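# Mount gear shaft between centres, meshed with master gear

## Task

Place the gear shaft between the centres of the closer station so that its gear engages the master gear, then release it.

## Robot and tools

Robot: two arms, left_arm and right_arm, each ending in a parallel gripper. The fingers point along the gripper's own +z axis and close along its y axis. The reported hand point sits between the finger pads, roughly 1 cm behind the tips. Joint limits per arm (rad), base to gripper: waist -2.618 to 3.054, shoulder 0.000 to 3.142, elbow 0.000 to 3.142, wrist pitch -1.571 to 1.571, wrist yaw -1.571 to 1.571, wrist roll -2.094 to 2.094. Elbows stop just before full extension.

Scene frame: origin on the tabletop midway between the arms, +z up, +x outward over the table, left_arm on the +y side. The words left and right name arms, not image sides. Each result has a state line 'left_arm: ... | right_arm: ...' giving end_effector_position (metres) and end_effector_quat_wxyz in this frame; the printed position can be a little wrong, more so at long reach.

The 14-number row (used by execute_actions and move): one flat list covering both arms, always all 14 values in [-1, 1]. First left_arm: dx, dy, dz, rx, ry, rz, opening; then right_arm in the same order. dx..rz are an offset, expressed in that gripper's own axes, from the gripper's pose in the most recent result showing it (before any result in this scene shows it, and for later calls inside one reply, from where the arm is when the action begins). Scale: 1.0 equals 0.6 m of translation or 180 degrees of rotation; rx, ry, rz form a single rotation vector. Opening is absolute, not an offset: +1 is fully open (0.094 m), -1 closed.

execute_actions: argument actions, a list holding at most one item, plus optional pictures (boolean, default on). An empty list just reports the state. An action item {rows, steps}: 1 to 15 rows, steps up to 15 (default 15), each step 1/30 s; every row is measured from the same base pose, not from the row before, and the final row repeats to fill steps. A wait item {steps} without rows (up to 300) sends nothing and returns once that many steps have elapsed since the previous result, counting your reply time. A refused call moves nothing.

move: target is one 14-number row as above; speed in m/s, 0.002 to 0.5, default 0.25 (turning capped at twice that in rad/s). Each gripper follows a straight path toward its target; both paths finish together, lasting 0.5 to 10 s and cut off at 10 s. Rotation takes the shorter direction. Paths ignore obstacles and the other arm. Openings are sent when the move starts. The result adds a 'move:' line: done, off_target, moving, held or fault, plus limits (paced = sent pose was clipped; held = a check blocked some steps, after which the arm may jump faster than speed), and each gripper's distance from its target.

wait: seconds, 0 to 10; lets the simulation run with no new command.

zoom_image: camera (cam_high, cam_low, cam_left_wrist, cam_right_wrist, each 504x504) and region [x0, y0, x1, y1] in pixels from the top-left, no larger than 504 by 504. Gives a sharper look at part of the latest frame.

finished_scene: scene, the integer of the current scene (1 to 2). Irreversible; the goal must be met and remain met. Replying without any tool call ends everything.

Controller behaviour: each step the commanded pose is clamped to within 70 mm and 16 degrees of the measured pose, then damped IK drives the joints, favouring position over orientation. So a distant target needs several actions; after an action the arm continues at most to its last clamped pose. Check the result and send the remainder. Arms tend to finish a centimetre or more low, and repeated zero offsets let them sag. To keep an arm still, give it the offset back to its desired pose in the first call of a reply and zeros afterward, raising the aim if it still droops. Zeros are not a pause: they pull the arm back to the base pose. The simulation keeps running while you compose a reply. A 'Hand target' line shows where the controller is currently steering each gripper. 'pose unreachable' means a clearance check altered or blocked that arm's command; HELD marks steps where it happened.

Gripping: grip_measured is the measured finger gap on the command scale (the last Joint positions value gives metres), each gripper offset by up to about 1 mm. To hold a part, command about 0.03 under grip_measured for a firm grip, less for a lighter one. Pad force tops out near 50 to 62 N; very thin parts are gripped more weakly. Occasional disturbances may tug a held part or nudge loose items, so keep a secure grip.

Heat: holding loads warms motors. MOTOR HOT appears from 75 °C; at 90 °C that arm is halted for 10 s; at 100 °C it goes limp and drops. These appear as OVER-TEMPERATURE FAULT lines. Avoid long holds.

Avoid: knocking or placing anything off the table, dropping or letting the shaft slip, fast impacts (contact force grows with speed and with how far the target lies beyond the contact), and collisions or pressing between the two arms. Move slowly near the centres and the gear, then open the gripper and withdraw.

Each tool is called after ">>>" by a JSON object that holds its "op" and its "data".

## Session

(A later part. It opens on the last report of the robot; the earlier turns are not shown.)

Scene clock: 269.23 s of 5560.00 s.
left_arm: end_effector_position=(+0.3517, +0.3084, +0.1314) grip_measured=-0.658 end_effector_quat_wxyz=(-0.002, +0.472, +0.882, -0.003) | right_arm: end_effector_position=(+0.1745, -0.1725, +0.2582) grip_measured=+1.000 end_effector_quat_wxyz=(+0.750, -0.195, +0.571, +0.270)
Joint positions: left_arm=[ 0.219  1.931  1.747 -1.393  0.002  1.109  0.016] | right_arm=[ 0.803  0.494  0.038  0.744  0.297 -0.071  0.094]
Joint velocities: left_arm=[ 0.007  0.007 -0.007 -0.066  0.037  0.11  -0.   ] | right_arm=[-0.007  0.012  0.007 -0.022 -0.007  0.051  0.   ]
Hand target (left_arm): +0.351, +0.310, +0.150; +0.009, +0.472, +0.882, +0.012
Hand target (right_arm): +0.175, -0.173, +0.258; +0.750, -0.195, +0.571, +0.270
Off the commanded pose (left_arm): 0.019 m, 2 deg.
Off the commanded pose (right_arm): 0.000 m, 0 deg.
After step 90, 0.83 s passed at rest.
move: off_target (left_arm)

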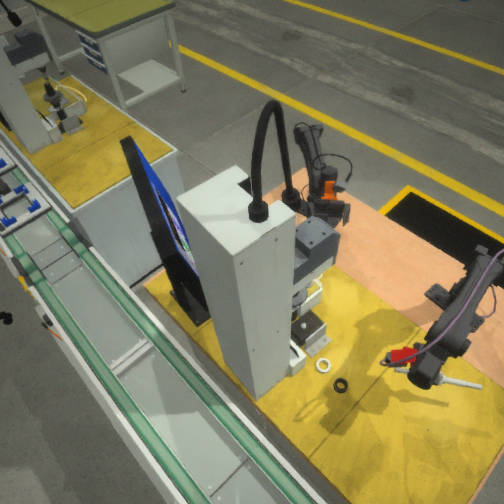

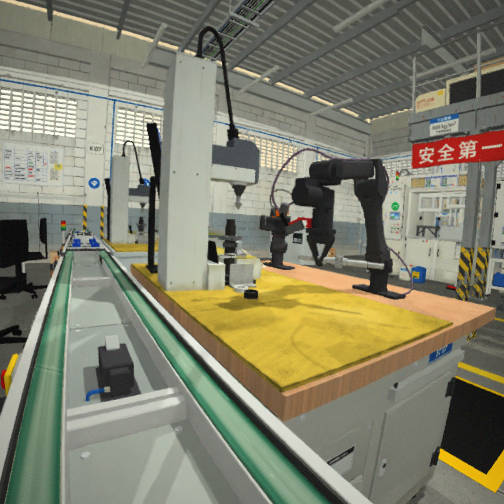

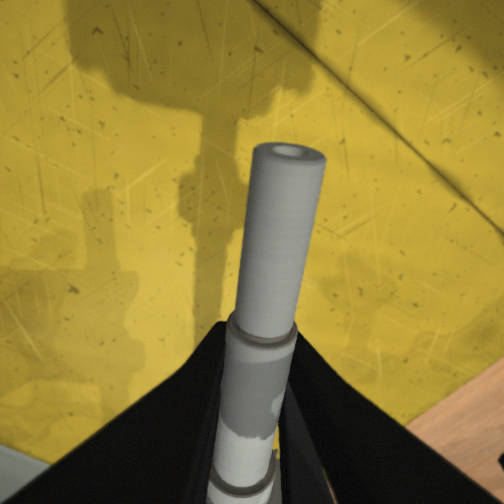

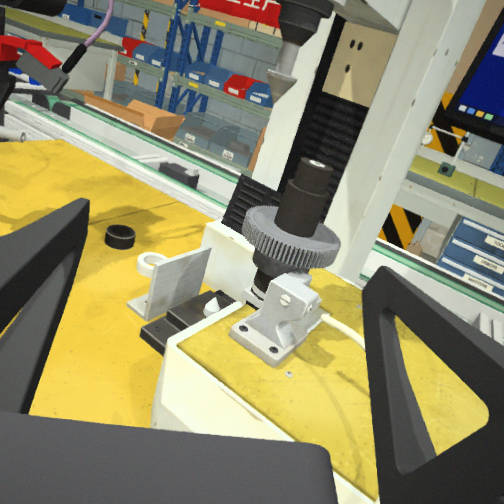

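>>> {"op": "move", "data": {"target": [-0.1440, -0.3213, -0.2122, -0.0729, -0.4968, -0.0693, -0.70, 0, 0, 0, 0, 0, 0, 1.0], "speed": 0.15}}

Scene clock: 294.10 s of 5560.00 s.
left_arm: end_effector_position=(+0.2364, +0.1365, +0.2239) grip_measured=-0.657 end_effector_quat_wxyz=(+0.609, +0.222, +0.718, -0.255) | right_arm: end_effector_position=(+0.1745, -0.1725, +0.2582) grip_measured=+1.000 end_effector_quat_wxyz=(+0.750, -0.195, +0.571, +0.270)
Joint positions: left_arm=[-0.029  0.501  0.309  0.037  0.569 -0.013  0.016] | right_arm=[ 0.803  0.494  0.038  0.744  0.297 -0.071  0.094]
Joint velocities: left_arm=[ 0.002 -0.007 -0.007 -0.051 -0.037  0.022 -0.001] | right_arm=[-0.027 -0.002 -0.037  0.007 -0.022 -0.022  0.   ]
Hand target (left_arm): +0.234, +0.134, +0.261; +0.661, +0.237, +0.666, -0.250
Hand target (right_arm): +0.175, -0.173, +0.258; +0.750, -0.195, +0.571, +0.270
Off the commanded pose (left_arm): 0.037 m, 9 deg.
Off the commanded pose (right_arm): 0.000 m, 0 deg.
After step 90, 15.83 s passed at rest.
move: off_target (left_arm); limits=paced

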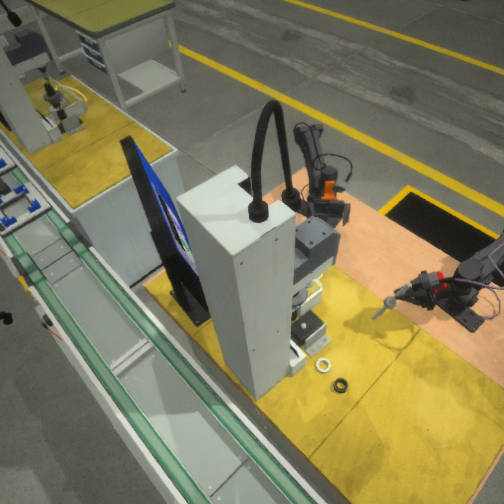

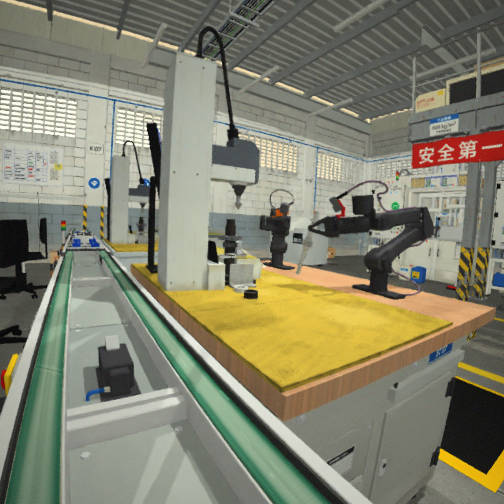

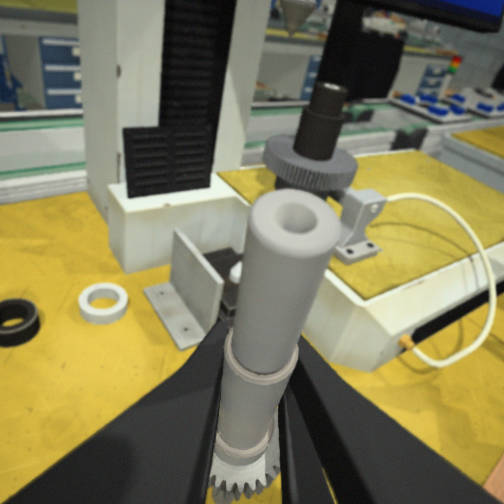

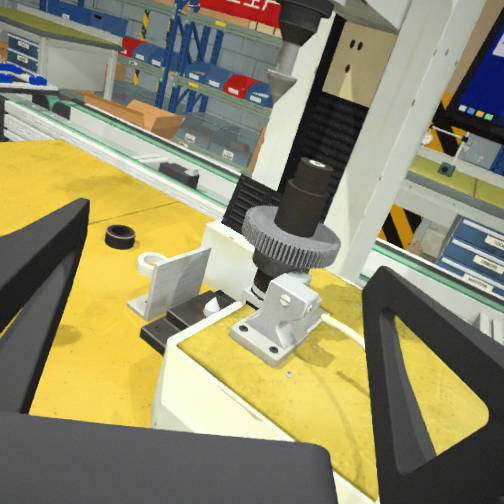

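>>> {"op": "zoom_image", "data": {"camera": "cam_low", "region": [200, 130, 400, 310]}}

>>> {"op": "zoom_image", "data": {"camera": "cam_left_wrist", "region": [130, 0, 430, 360]}}

Region (200, 130, 400, 310) of cam_low's 504x504 image, scaled by 2.520, with more detail than that image has; it fills the top 454 rows of this view, and the rest is white.

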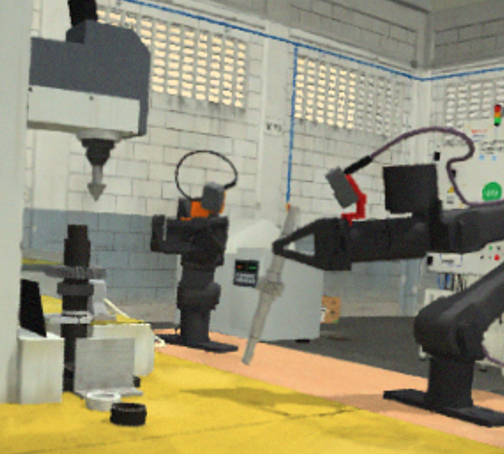

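Region (130, 0, 430, 360) of cam_left_wrist's 504x504 image, scaled by 1.400, with more detail than that image has.

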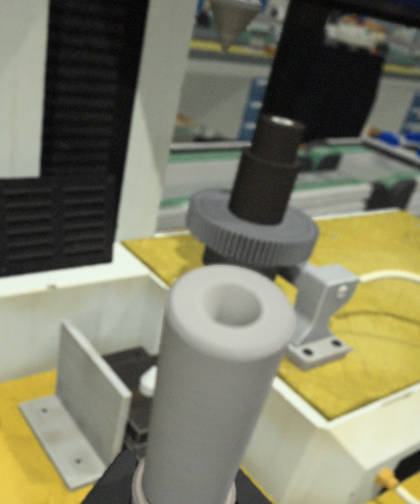

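>>> {"op": "execute_actions", "data": {"actions": []}}

Scene clock: 411.13 s of 5560.00 s.
left_arm: end_effector_position=(+0.2366, +0.1366, +0.2241) grip_measured=-0.657 end_effector_quat_wxyz=(+0.609, +0.222, +0.718, -0.254) | right_arm: end_effector_position=(+0.1745, -0.1725, +0.2582) grip_measured=+1.000 end_effector_quat_wxyz=(+0.750, -0.195, +0.571, +0.270)
Joint positions: left_arm=[-0.029  0.501  0.309  0.039  0.567 -0.013  0.016] | right_arm=[ 0.803  0.494  0.038  0.744  0.297 -0.071  0.094]
Joint velocities: left_arm=[ 0.002  0.022  0.002 -0.022  0.007 -0.095 -0.   ] | right_arm=[ 0.022 -0.002  0.012 -0.007  0.037  0.007  0.   ]
Hand target (left_arm): +0.234, +0.133, +0.261; +0.661, +0.237, +0.666, -0.250
Hand target (right_arm): +0.175, -0.173, +0.258; +0.750, -0.195, +0.571, +0.270
Off the commanded pose (left_arm): 0.037 m, 9 deg.
Off the commanded pose (right_arm): 0.000 m, 0 deg.
Steps of this call (steps 1 to 90: nothing new was sent; then 114.03 s passed at rest). Readings (end_effector_position):
1: left_arm (+0.2365, +0.1365, +0.2238) | right_arm (+0.1745, -0.1725, +0.2582)
2: left_arm (+0.2365, +0.1366, +0.2238) | right_arm (+0.1745, -0.1725, +0.2582)
4: left_arm (+0.2365, +0.1365, +0.2239) | right_arm (+0.1745, -0.1725, +0.2582)
8: left_arm (+0.2366, +0.1366, +0.2241) | right_arm (+0.1745, -0.1725, +0.2582)
90: the state above

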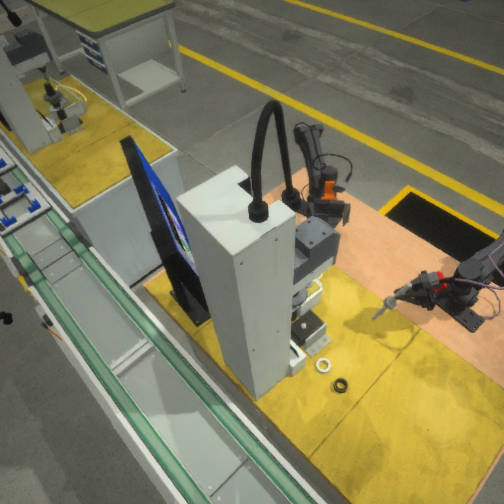

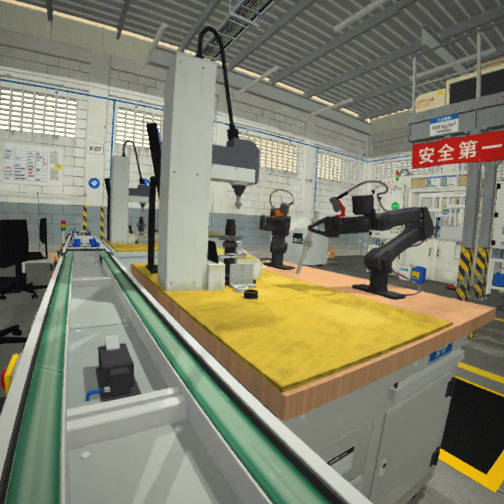

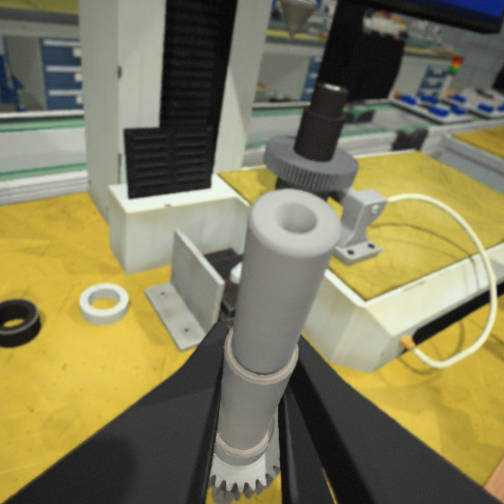

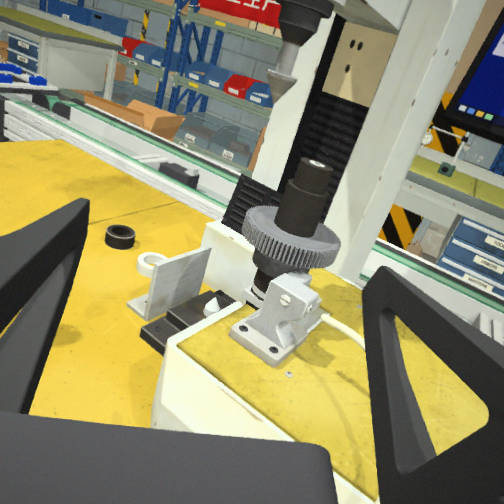

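>>> {"op": "move", "data": {"target": [0.0115, 0.001, 0.0015, 0.0012, -0.0843, 0.0538, -0.70, 0, 0, 0, 0, 0, 0, 1.0], "speed": 0.06}}

Scene clock: 433.47 s of 5560.00 s.
left_arm: end_effector_position=(+0.2381, +0.1373, +0.1822) grip_measured=-0.658 end_effector_quat_wxyz=(+0.668, +0.234, +0.665, -0.240) | right_arm: end_effector_position=(+0.1745, -0.1725, +0.2582) grip_measured=+1.000 end_effector_quat_wxyz=(+0.750, -0.195, +0.571, +0.270)
Joint positions: left_arm=[-0.029  0.597  0.007  0.597  0.562 -0.01   0.016] | right_arm=[ 0.803  0.494  0.038  0.744  0.297 -0.071  0.094]
Joint velocities: left_arm=[ 0.002  0.027 -0.002  0.007  0.051  0.037 -0.001] | right_arm=[-0.012 -0.002 -0.002  0.007  0.022 -0.007  0.   ]
Hand target (left_arm): +0.235, +0.136, +0.216; +0.715, +0.247, +0.612, -0.230
Hand target (right_arm): +0.175, -0.173, +0.258; +0.750, -0.195, +0.571, +0.270
Off the commanded pose (left_arm): 0.035 m, 9 deg.
Off the commanded pose (right_arm): 0.000 m, 0 deg.
After step 90, 16.00 s passed at rest.
move: off_target (left_arm)

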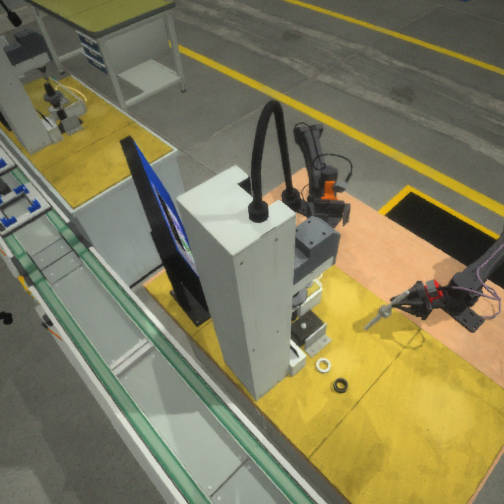

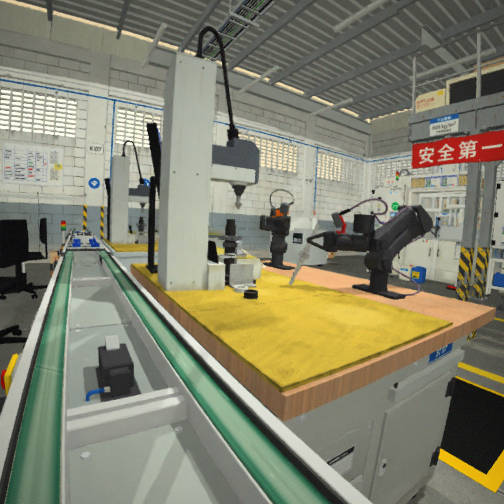

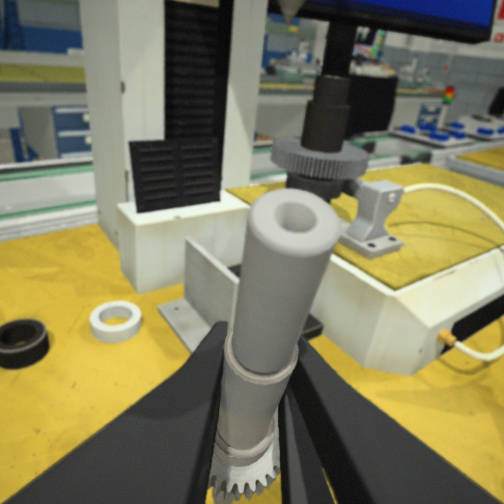

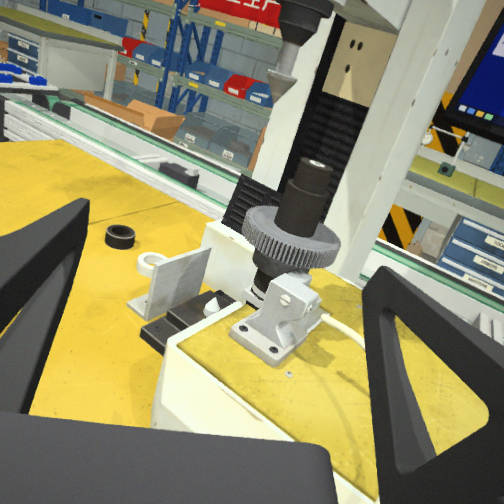

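>>> {"op": "move", "data": {"target": [-0.055, 0.1727, -0.0073, 0, -0.021, 0.0327, -0.70, 0, 0, 0, 0, 0, 0, 1.0], "speed": 0.08}}

Scene clock: 458.37 s of 5560.00 s.
left_arm: end_effector_position=(+0.2959, +0.2156, +0.1892) grip_measured=-0.658 end_effector_quat_wxyz=(+0.668, +0.232, +0.664, -0.243) | right_arm: end_effector_position=(+0.1745, -0.1725, +0.2582) grip_measured=+1.000 end_effector_quat_wxyz=(+0.750, -0.195, +0.571, +0.270)
Joint positions: left_arm=[ 0.467  1.24   0.193  1.068  1.06  -0.03   0.016] | right_arm=[ 0.803  0.494  0.038  0.744  0.297 -0.071  0.094]
Joint velocities: left_arm=[ 0.007 -0.007 -0.017  0.095  0.051  0.022 -0.001] | right_arm=[ 0.002 -0.032 -0.022  0.051  0.007  0.051  0.   ]
Hand target (left_arm): +0.299, +0.220, +0.216; +0.700, +0.259, +0.630, -0.214
Hand target (right_arm): +0.175, -0.173, +0.258; +0.750, -0.195, +0.571, +0.270
Off the commanded pose (left_arm): 0.026 m, 7 deg.
Off the commanded pose (right_arm): 0.000 m, 0 deg.
After step 90, 19.83 s passed at rest.
move: off_target (left_arm)

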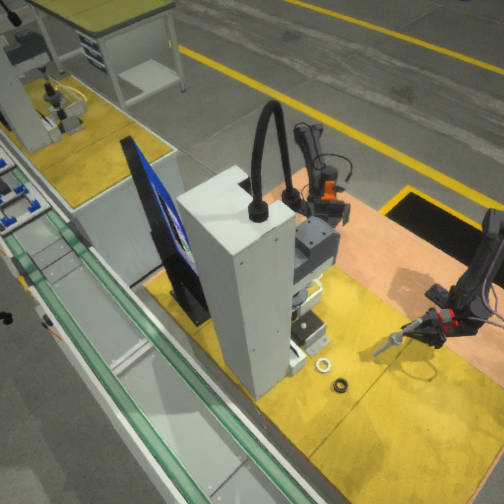

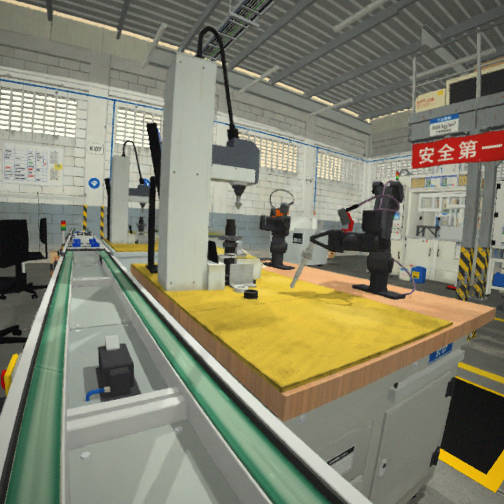

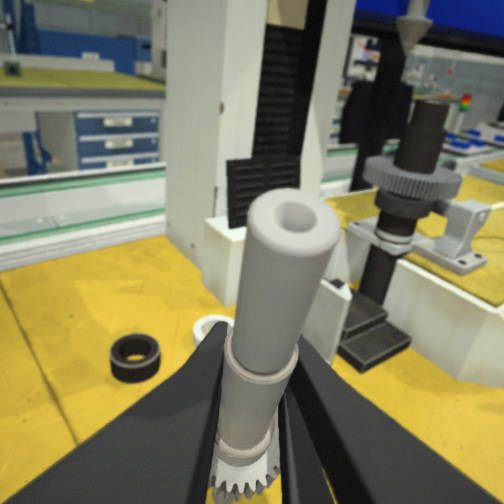

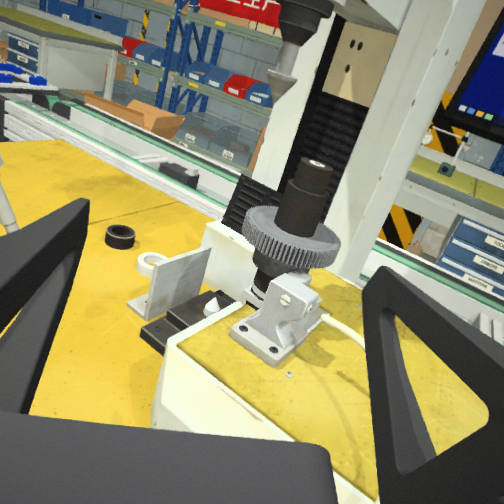

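>>> {"op": "zoom_image", "data": {"camera": "cam_low", "region": [260, 190, 400, 310]}}

>>> {"op": "zoom_image", "data": {"camera": "cam_left_wrist", "region": [300, 0, 504, 400]}}

Region (260, 190, 400, 310) of cam_low's 504x504 image, scaled by 3.600, with more detail than that image has; it fills the top 432 rows of this view, and the rest is white.

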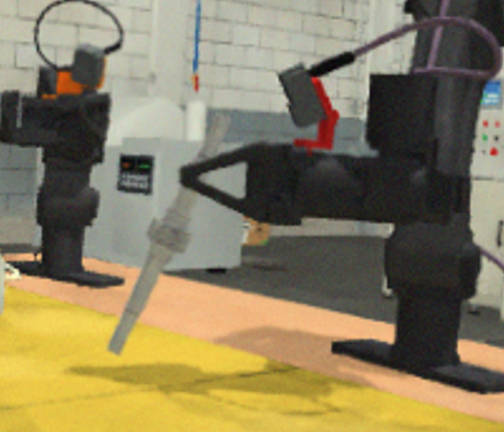

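Region (300, 0, 504, 400) of cam_left_wrist's 504x504 image, scaled by 1.260, with more detail than that image has; it fills the left 257 columns of this view, and the rest is white.

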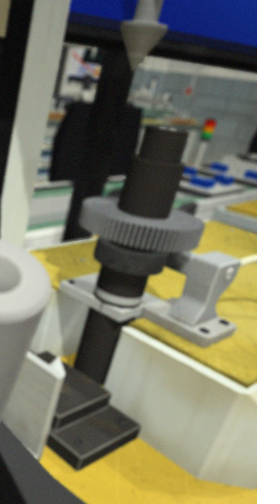

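>>> {"op": "move", "data": {"target": [0.0, 0.006, 0.0, 0, -0.021, 0.0327, -0.70, 0, 0, 0, 0, 0, 0, 1.0], "speed": 0.03}}

>>> {"op": "zoom_image", "data": {"camera": "cam_low", "region": [260, 190, 400, 310]}}

Scene clock: 478.97 s of 5560.00 s.
left_arm: end_effector_position=(+0.2991, +0.2167, +0.1731) grip_measured=-0.658 end_effector_quat_wxyz=(+0.674, +0.239, +0.657, -0.238) | right_arm: end_effector_position=(+0.1745, -0.1725, +0.2582) grip_measured=+1.000 end_effector_quat_wxyz=(+0.750, -0.195, +0.571, +0.270)
Joint positions: left_arm=[ 0.467  1.408  0.163  1.289  1.061 -0.029  0.016] | right_arm=[ 0.803  0.494  0.038  0.744  0.297 -0.071  0.094]
Joint velocities: left_arm=[ 0.002  0.002  0.012  0.125  0.037 -0.051 -0.001] | right_arm=[-0.002 -0.007 -0.002 -0.022  0.007 -0.081  0.   ]
Hand target (left_arm): +0.298, +0.218, +0.189; +0.699, +0.259, +0.631, -0.216
Hand target (right_arm): +0.175, -0.173, +0.258; +0.750, -0.195, +0.571, +0.270
Off the commanded pose (left_arm): 0.016 m, 6 deg.
Off the commanded pose (right_arm): 0.000 m, 0 deg.
After step 90, 15.20 s passed at rest.
move: off_target (left_arm)

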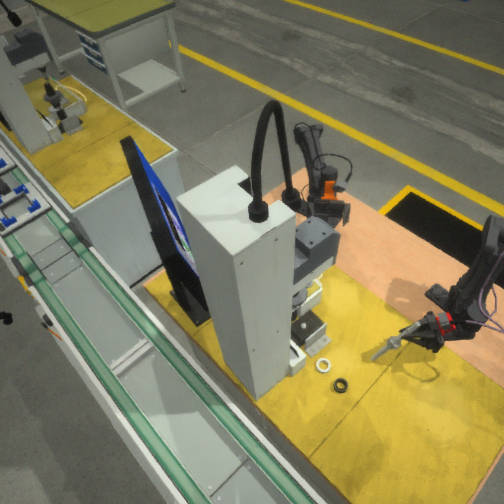

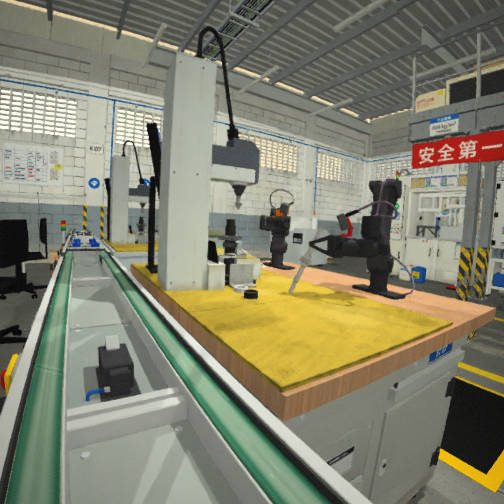

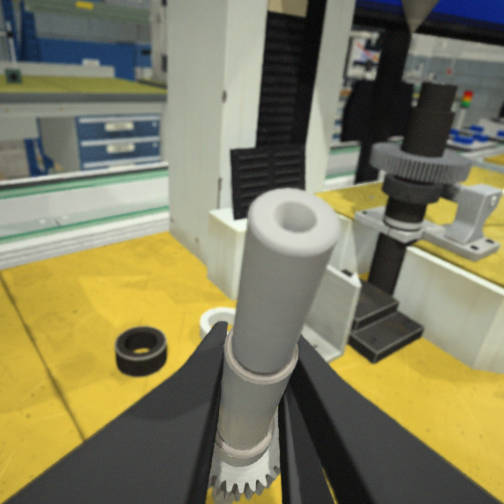

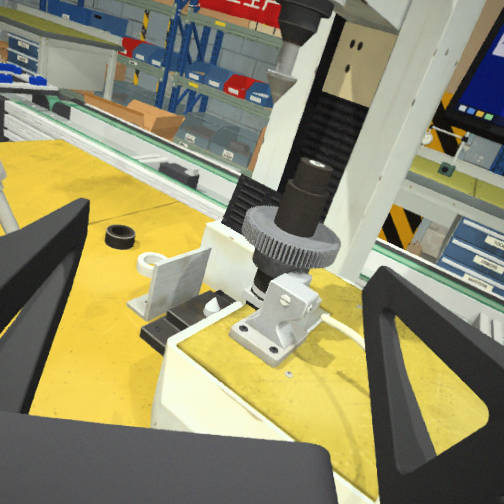

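Region (260, 190, 400, 310) of cam_low's 504x504 image, scaled by 3.600, with more detail than that image has; it fills the top 432 rows of this view, and the rest is white.

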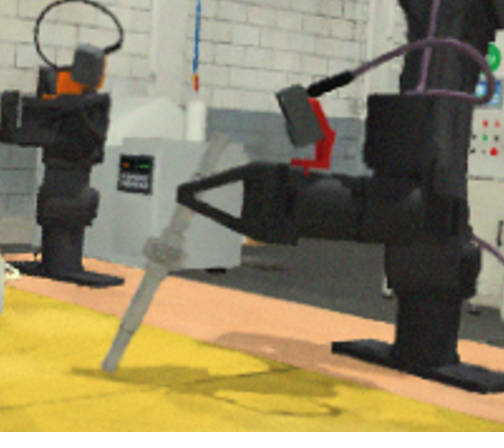

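>>> {"op": "move", "data": {"target": [-0.078, 0.0, 0.0, 0, 0.121, 0.028, -0.70, 0, 0, 0, 0, 0, 0, 1.0], "speed": 0.06}}

>>> {"op": "zoom_image", "data": {"camera": "cam_low", "region": [260, 190, 400, 310]}}

Scene clock: 503.20 s of 5560.00 s.
left_arm: end_effector_position=(+0.2901, +0.2228, +0.1826) grip_measured=-0.658 end_effector_quat_wxyz=(+0.501, +0.275, +0.803, -0.171) | right_arm: end_effector_position=(+0.1745, -0.1725, +0.2582) grip_measured=+1.000 end_effector_quat_wxyz=(+0.750, -0.195, +0.571, +0.270)
Joint positions: left_arm=[ 0.416  1.007  0.631 -0.345  0.843  0.584  0.016] | right_arm=[ 0.803  0.494  0.038  0.744  0.297 -0.071  0.094]
Joint velocities: left_arm=[-0.012 -0.002  0.002  0.007 -0.037 -0.022  0.   ] | right_arm=[-0.022 -0.027 -0.002 -0.007  0.022 -0.007  0.   ]
Hand target (left_arm): +0.295, +0.216, +0.218; +0.545, +0.309, +0.764, -0.155
Hand target (right_arm): +0.175, -0.173, +0.258; +0.750, -0.195, +0.571, +0.270
Off the commanded pose (left_arm): 0.038 m, 8 deg.
Off the commanded pose (right_arm): 0.000 m, 0 deg.
After step 90, 17.40 s passed at rest.
move: off_target (left_arm)

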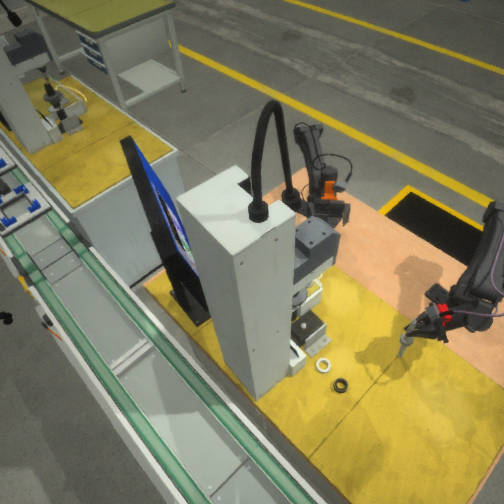

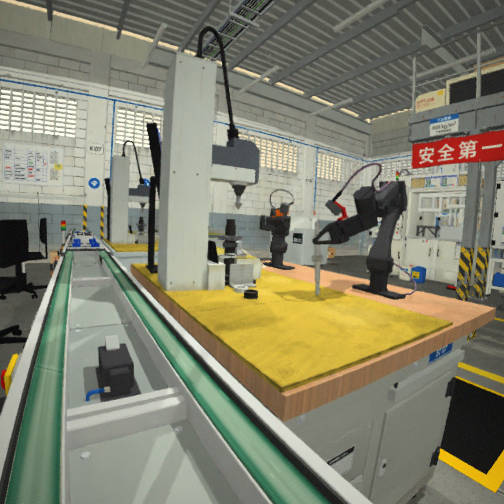

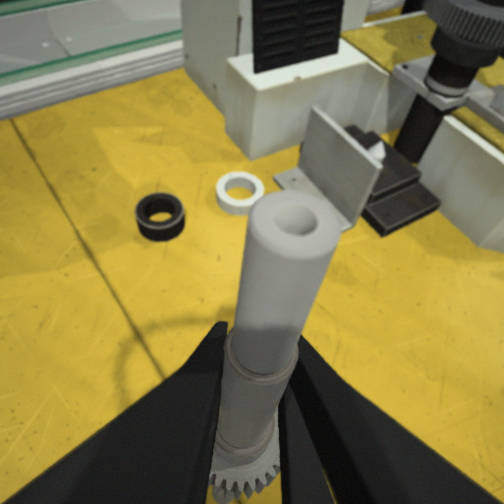

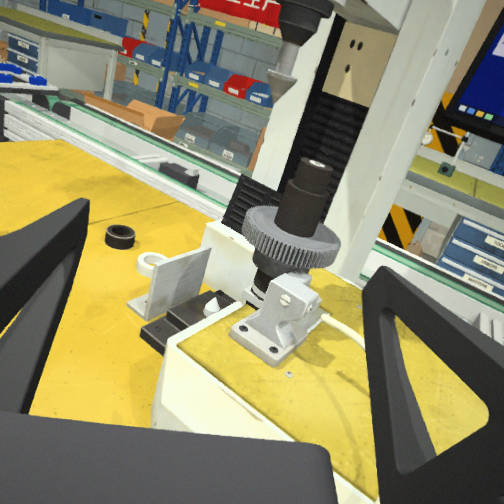

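Region (260, 190, 400, 310) of cam_low's 504x504 image, scaled by 3.600, with more detail than that image has; it fills the top 432 rows of this view, and the rest is white.

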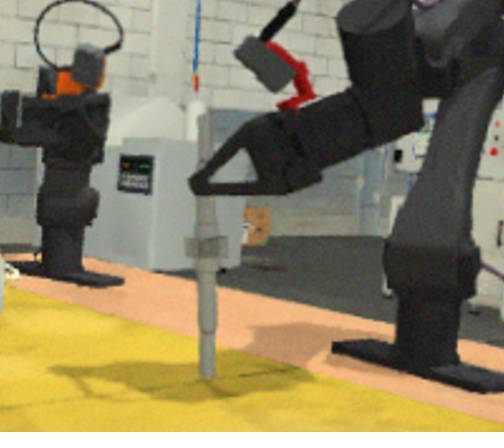

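>>> {"op": "move", "data": {"target": [0.0, 0.0, 0.0, 0, 0.0, 0.0, -0.70, 0, 0, 0, 0, 0, 0, 1.0], "speed": 0.02}}

>>> {"op": "zoom_image", "data": {"camera": "cam_low", "region": [260, 190, 400, 310]}}

Scene clock: 515.90 s of 5560.00 s.
left_arm: end_effector_position=(+0.2884, +0.2248, +0.1763) grip_measured=-0.658 end_effector_quat_wxyz=(+0.490, +0.268, +0.812, -0.169) | right_arm: end_effector_position=(+0.1745, -0.1725, +0.2582) grip_measured=+1.000 end_effector_quat_wxyz=(+0.750, -0.195, +0.571, +0.270)
Joint positions: left_arm=[ 0.416  1.01   0.629 -0.368  0.823  0.585  0.016] | right_arm=[ 0.803  0.494  0.038  0.744  0.297 -0.071  0.094]
Joint velocities: left_arm=[ 0.002 -0.002  0.002  0.007  0.037 -0.066  0.   ] | right_arm=[-0.017 -0.012  0.002 -0.022 -0.037 -0.007  0.   ]
Hand target (left_arm): +0.290, +0.223, +0.183; +0.501, +0.275, +0.803, -0.171
Hand target (right_arm): +0.175, -0.173, +0.258; +0.750, -0.195, +0.571, +0.270
Off the commanded pose (left_arm): 0.007 m, 2 deg.
Off the commanded pose (right_arm): 0.000 m, 0 deg.
After step 90, 9.00 s passed at rest.
move: done

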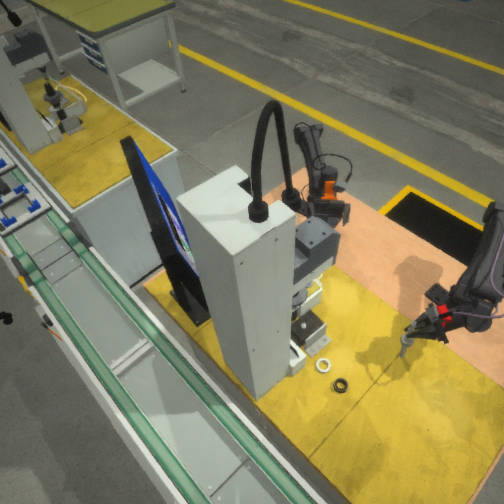

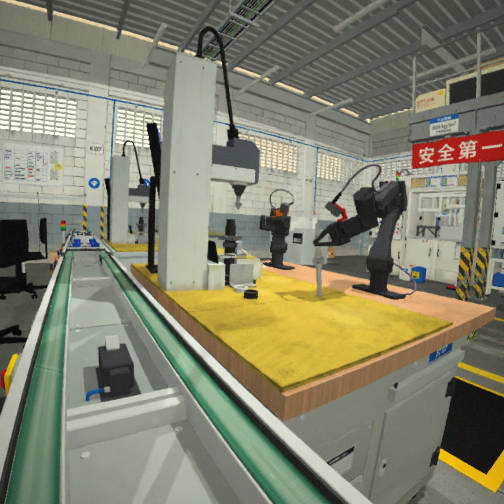

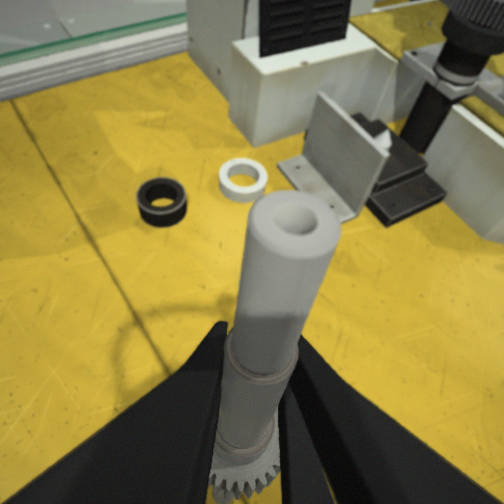

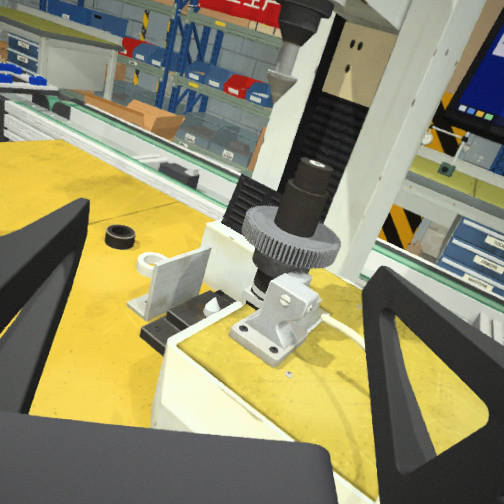

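Region (260, 190, 400, 310) of cam_low's 504x504 image, scaled by 3.600, with more detail than that image has; it fills the top 432 rows of this view, and the rest is white.

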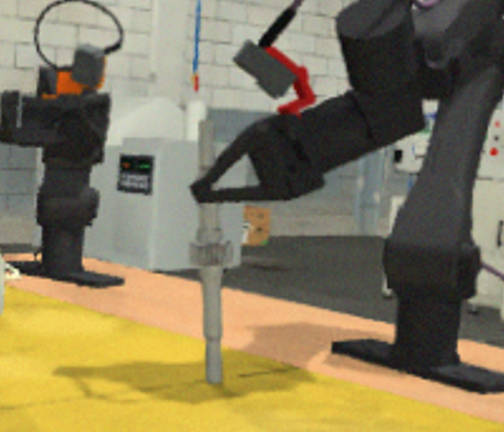

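>>> {"op": "move", "data": {"target": [0.0044, 0.0, 0.0023, 0, -0.153, 0.0, -0.67, 0, 0, 0, 0, 0, 0, 1.0], "speed": 0.04}}

>>> {"op": "zoom_image", "data": {"camera": "cam_low", "region": [260, 190, 400, 310]}}

Scene clock: 550.70 s of 5560.00 s.
left_arm: end_effector_position=(+0.2906, +0.2236, +0.1745) grip_measured=-0.656 end_effector_quat_wxyz=(+0.667, +0.221, +0.673, -0.230) | right_arm: end_effector_position=(+0.1745, -0.1725, +0.2582) grip_measured=+1.000 end_effector_quat_wxyz=(+0.750, -0.195, +0.571, +0.270)
Joint positions: left_arm=[ 0.502  1.267  0.144  1.116  1.058 -0.009  0.016] | right_arm=[ 0.803  0.494  0.038  0.744  0.297 -0.071  0.094]
Joint velocities: left_arm=[-0.007  0.022 -0.022  0.125  0.022 -0.022  0.   ] | right_arm=[ 0.002 -0.027  0.002  0.037 -0.022 -0.037  0.   ]
Hand target (left_arm): +0.289, +0.225, +0.174; +0.669, +0.219, +0.671, -0.232
Hand target (right_arm): +0.175, -0.173, +0.258; +0.750, -0.195, +0.571, +0.270
Off the commanded pose (left_arm): 0.003 m, 0 deg.
Off the commanded pose (right_arm): 0.000 m, 0 deg.
After step 90, 25.53 s passed at rest.
move: done

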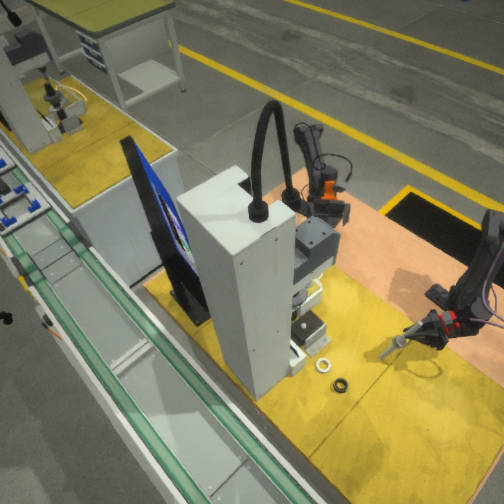

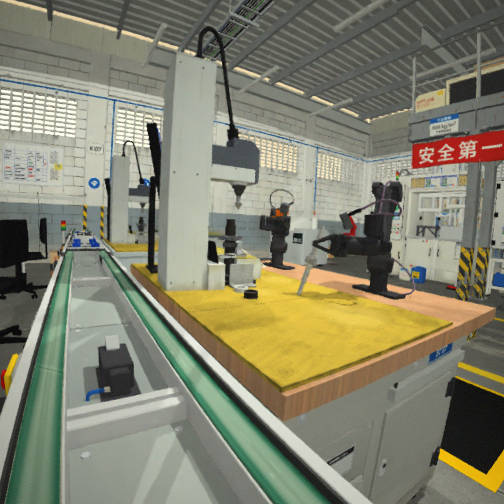

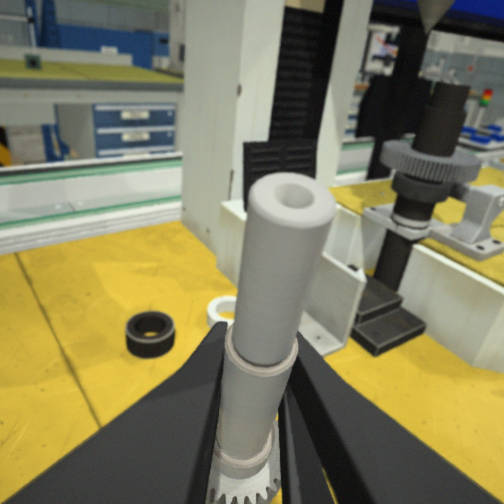

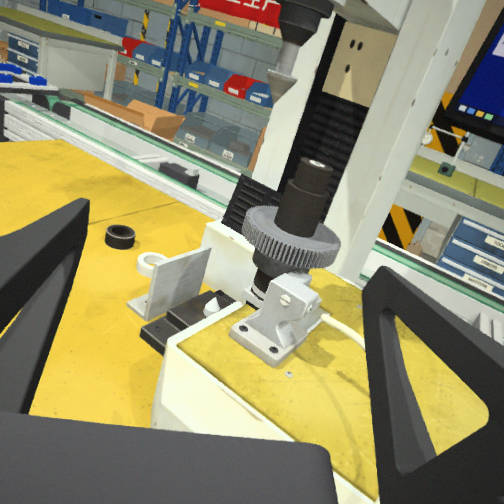

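Region (260, 190, 400, 310) of cam_low's 504x504 image, scaled by 3.600, with more detail than that image has; it fills the top 432 rows of this view, and the rest is white.

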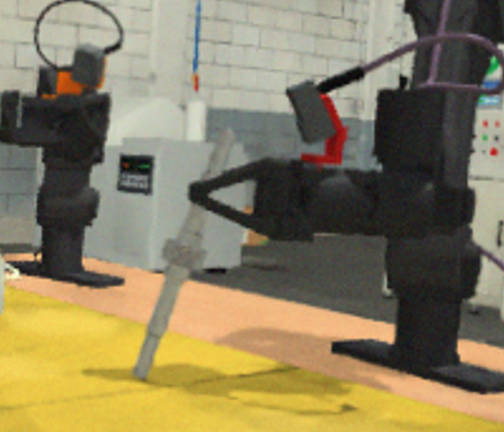

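>>> {"op": "execute_actions", "data": {"actions": [{"rows": [[0, 0, 0, 0, 0, 0, -0.70, 0, 0, 0, 0, 0, 0, 1.0]], "steps": 8}], "pictures": false}}

>>> {"op": "move", "data": {"target": [-0.159, 0.0382, 0.199, 0.182, -0.0196, 0.0197, -0.70, 0, 0, 0, 0, 0, 0, 1.0], "speed": 0.08}}

Scene clock: 578.20 s of 5560.00 s.
left_arm: end_effector_position=(+0.2904, +0.2235, +0.1745) grip_measured=-0.657 end_effector_quat_wxyz=(+0.668, +0.221, +0.673, -0.230) | right_arm: end_effector_position=(+0.1745, -0.1725, +0.2582) grip_measured=+1.000 end_effector_quat_wxyz=(+0.750, -0.195, +0.571, +0.270)
Joint positions: left_arm=[ 0.502  1.269  0.142  1.123  1.058 -0.012  0.016] | right_arm=[ 0.803  0.494  0.038  0.744  0.297 -0.071  0.094]
Joint velocities: left_arm=[ 0.022 -0.002  0.002  0.022 -0.022  0.007 -0.   ] | right_arm=[ 0.007 -0.037 -0.012  0.007 -0.051 -0.095  0.   ]
Hand target (left_arm): +0.291, +0.224, +0.175; +0.668, +0.221, +0.673, -0.230
Hand target (right_arm): +0.175, -0.173, +0.258; +0.750, -0.195, +0.571, +0.270
Off the commanded pose (left_arm): 0.000 m, 0 deg.
Off the commanded pose (right_arm): 0.000 m, 0 deg.
Steps of this call (steps 1 to 90: nothing new was sent; then 24.23 s passed at rest; steps 91 to 98: all 8 steps of this action). Readings (end_effector_position):
91: left_arm (+0.2904, +0.2235, +0.1745) | right_arm (+0.1745, -0.1725, +0.2582)
92: left_arm (+0.2904, +0.2235, +0.1745) | right_arm (+0.1745, -0.1725, +0.2582)
94: left_arm (+0.2904, +0.2235, +0.1745) | right_arm (+0.1745, -0.1725, +0.2582)
98: the state above

Scene clock: 582.50 s of 5560.00 s.
left_arm: end_effector_position=(+0.3977, +0.1717, +0.2489) grip_measured=-0.657 end_effector_quat_wxyz=(+0.581, +0.390, +0.582, -0.415) | right_arm: end_effector_position=(+0.1745, -0.1725, +0.2582) grip_measured=+1.000 end_effector_quat_wxyz=(+0.750, -0.195, +0.571, +0.270)
Joint positions: left_arm=[ 0.309  1.771  0.938  0.962  1.425 -0.158  0.016] | right_arm=[ 0.803  0.494  0.038  0.744  0.297 -0.071  0.094]
Joint velocities: left_arm=[-0.007 -0.002 -0.002  0.022 -0.022 -0.022  0.001] | right_arm=[-0.002 -0.002 -0.012  0.037 -0.037  0.051  0.   ]
Hand target (left_arm): +0.399, +0.167, +0.269; +0.601, +0.415, +0.557, -0.395
Hand target (right_arm): +0.175, -0.173, +0.258; +0.750, -0.195, +0.571, +0.270
Off the commanded pose (left_arm): 0.021 m, 6 deg.
Off the commanded pose (right_arm): 0.000 m, 0 deg.
move: off_target (left_arm)

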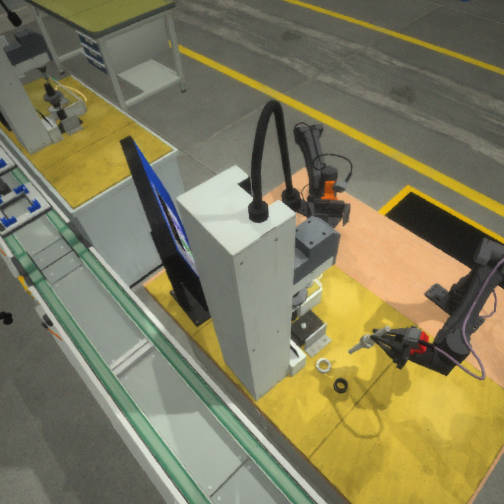

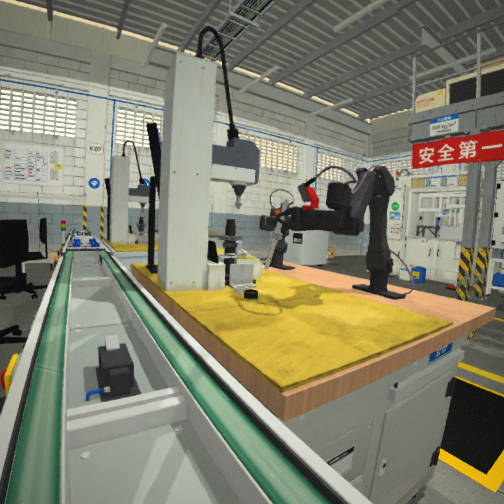

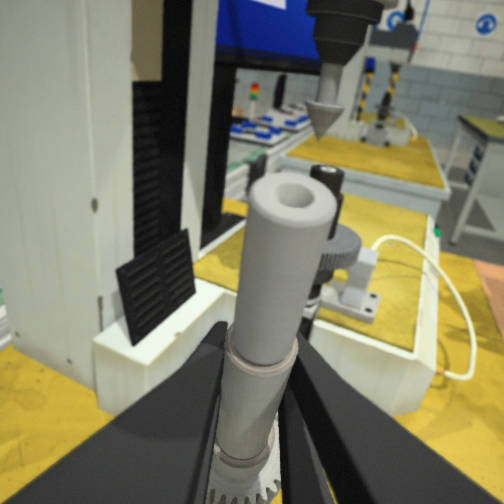

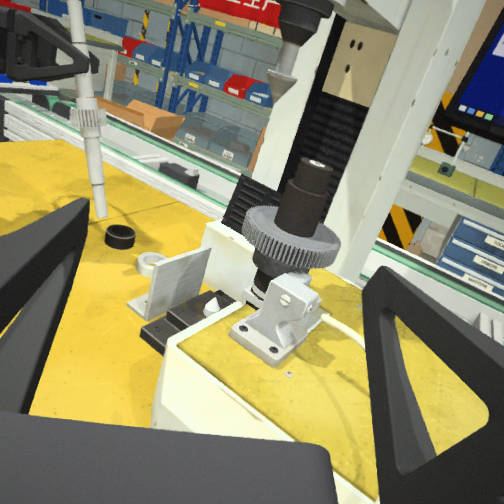

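>>> {"op": "move", "data": {"target": [0.0448, -0.0425, 0.0967, 0.007, 0.001, 0.0376, -0.70, 0, 0, 0, 0, 0, 0, 1.0], "speed": 0.05}}

Scene clock: 611.53 s of 5560.00 s.
left_arm: end_effector_position=(+0.3941, +0.1112, +0.2102) grip_measured=-0.657 end_effector_quat_wxyz=(+0.578, +0.415, +0.577, -0.400) | right_arm: end_effector_position=(+0.1745, -0.1725, +0.2582) grip_measured=+1.000 end_effector_quat_wxyz=(+0.750, -0.195, +0.571, +0.270)
Joint positions: left_arm=[0.139 1.796 0.861 0.9   1.275 0.051 0.016] | right_arm=[ 0.803  0.494  0.038  0.744  0.297 -0.071  0.094]
Joint velocities: left_arm=[ 0.007 -0.002  0.007 -0.081 -0.007 -0.007  0.001] | right_arm=[-0.002 -0.002  0.002 -0.007  0.037 -0.037  0.   ]
Hand target (left_arm): +0.393, +0.108, +0.223; +0.597, +0.432, +0.556, -0.384
Hand target (right_arm): +0.175, -0.173, +0.258; +0.750, -0.195, +0.571, +0.270
Off the commanded pose (left_arm): 0.014 m, 4 deg.
Off the commanded pose (right_arm): 0.000 m, 0 deg.
After step 90, 24.30 s passed at rest.
move: off_target (left_arm)

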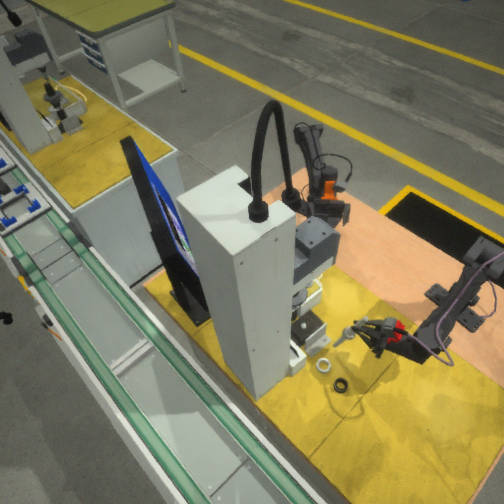

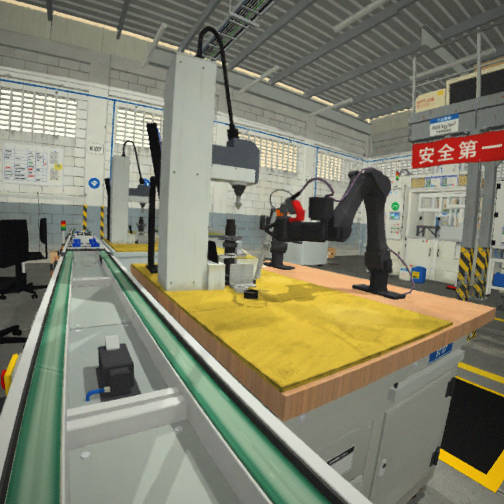

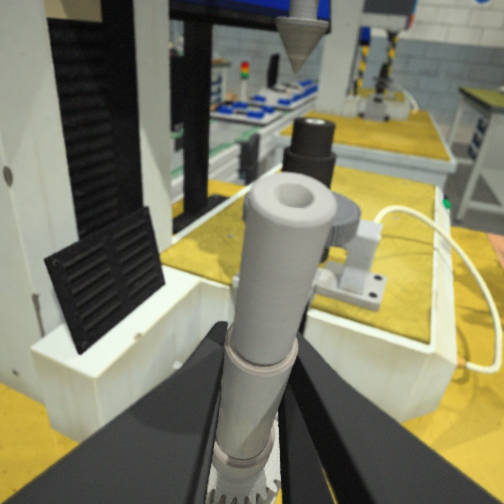

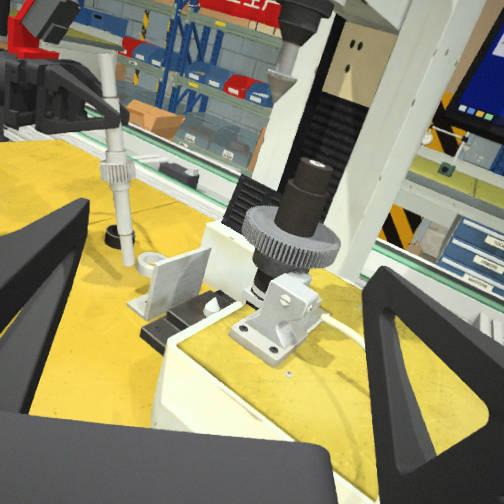

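>>> {"op": "zoom_image", "data": {"camera": "cam_high", "region": [270, 270, 420, 400]}}

>>> {"op": "zoom_image", "data": {"camera": "cam_low", "region": [200, 170, 340, 310]}}

Region (270, 270, 420, 400) of cam_high's 504x504 image, scaled by 3.360, with more detail than that image has; it fills the top 437 rows of this view, and the rest is white.

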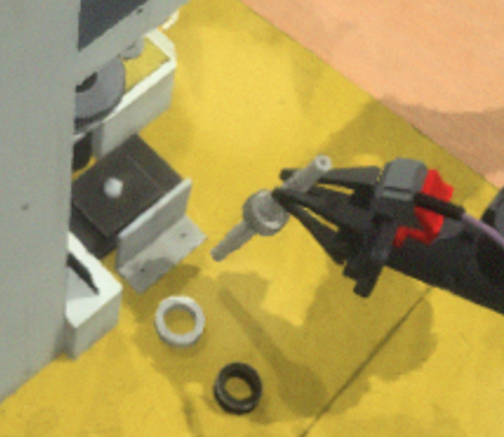

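Region (200, 170, 340, 310) of cam_low's 504x504 image, scaled by 3.600, with more detail than that image has.

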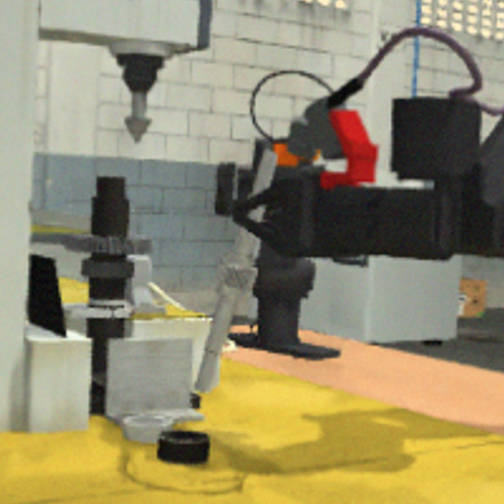

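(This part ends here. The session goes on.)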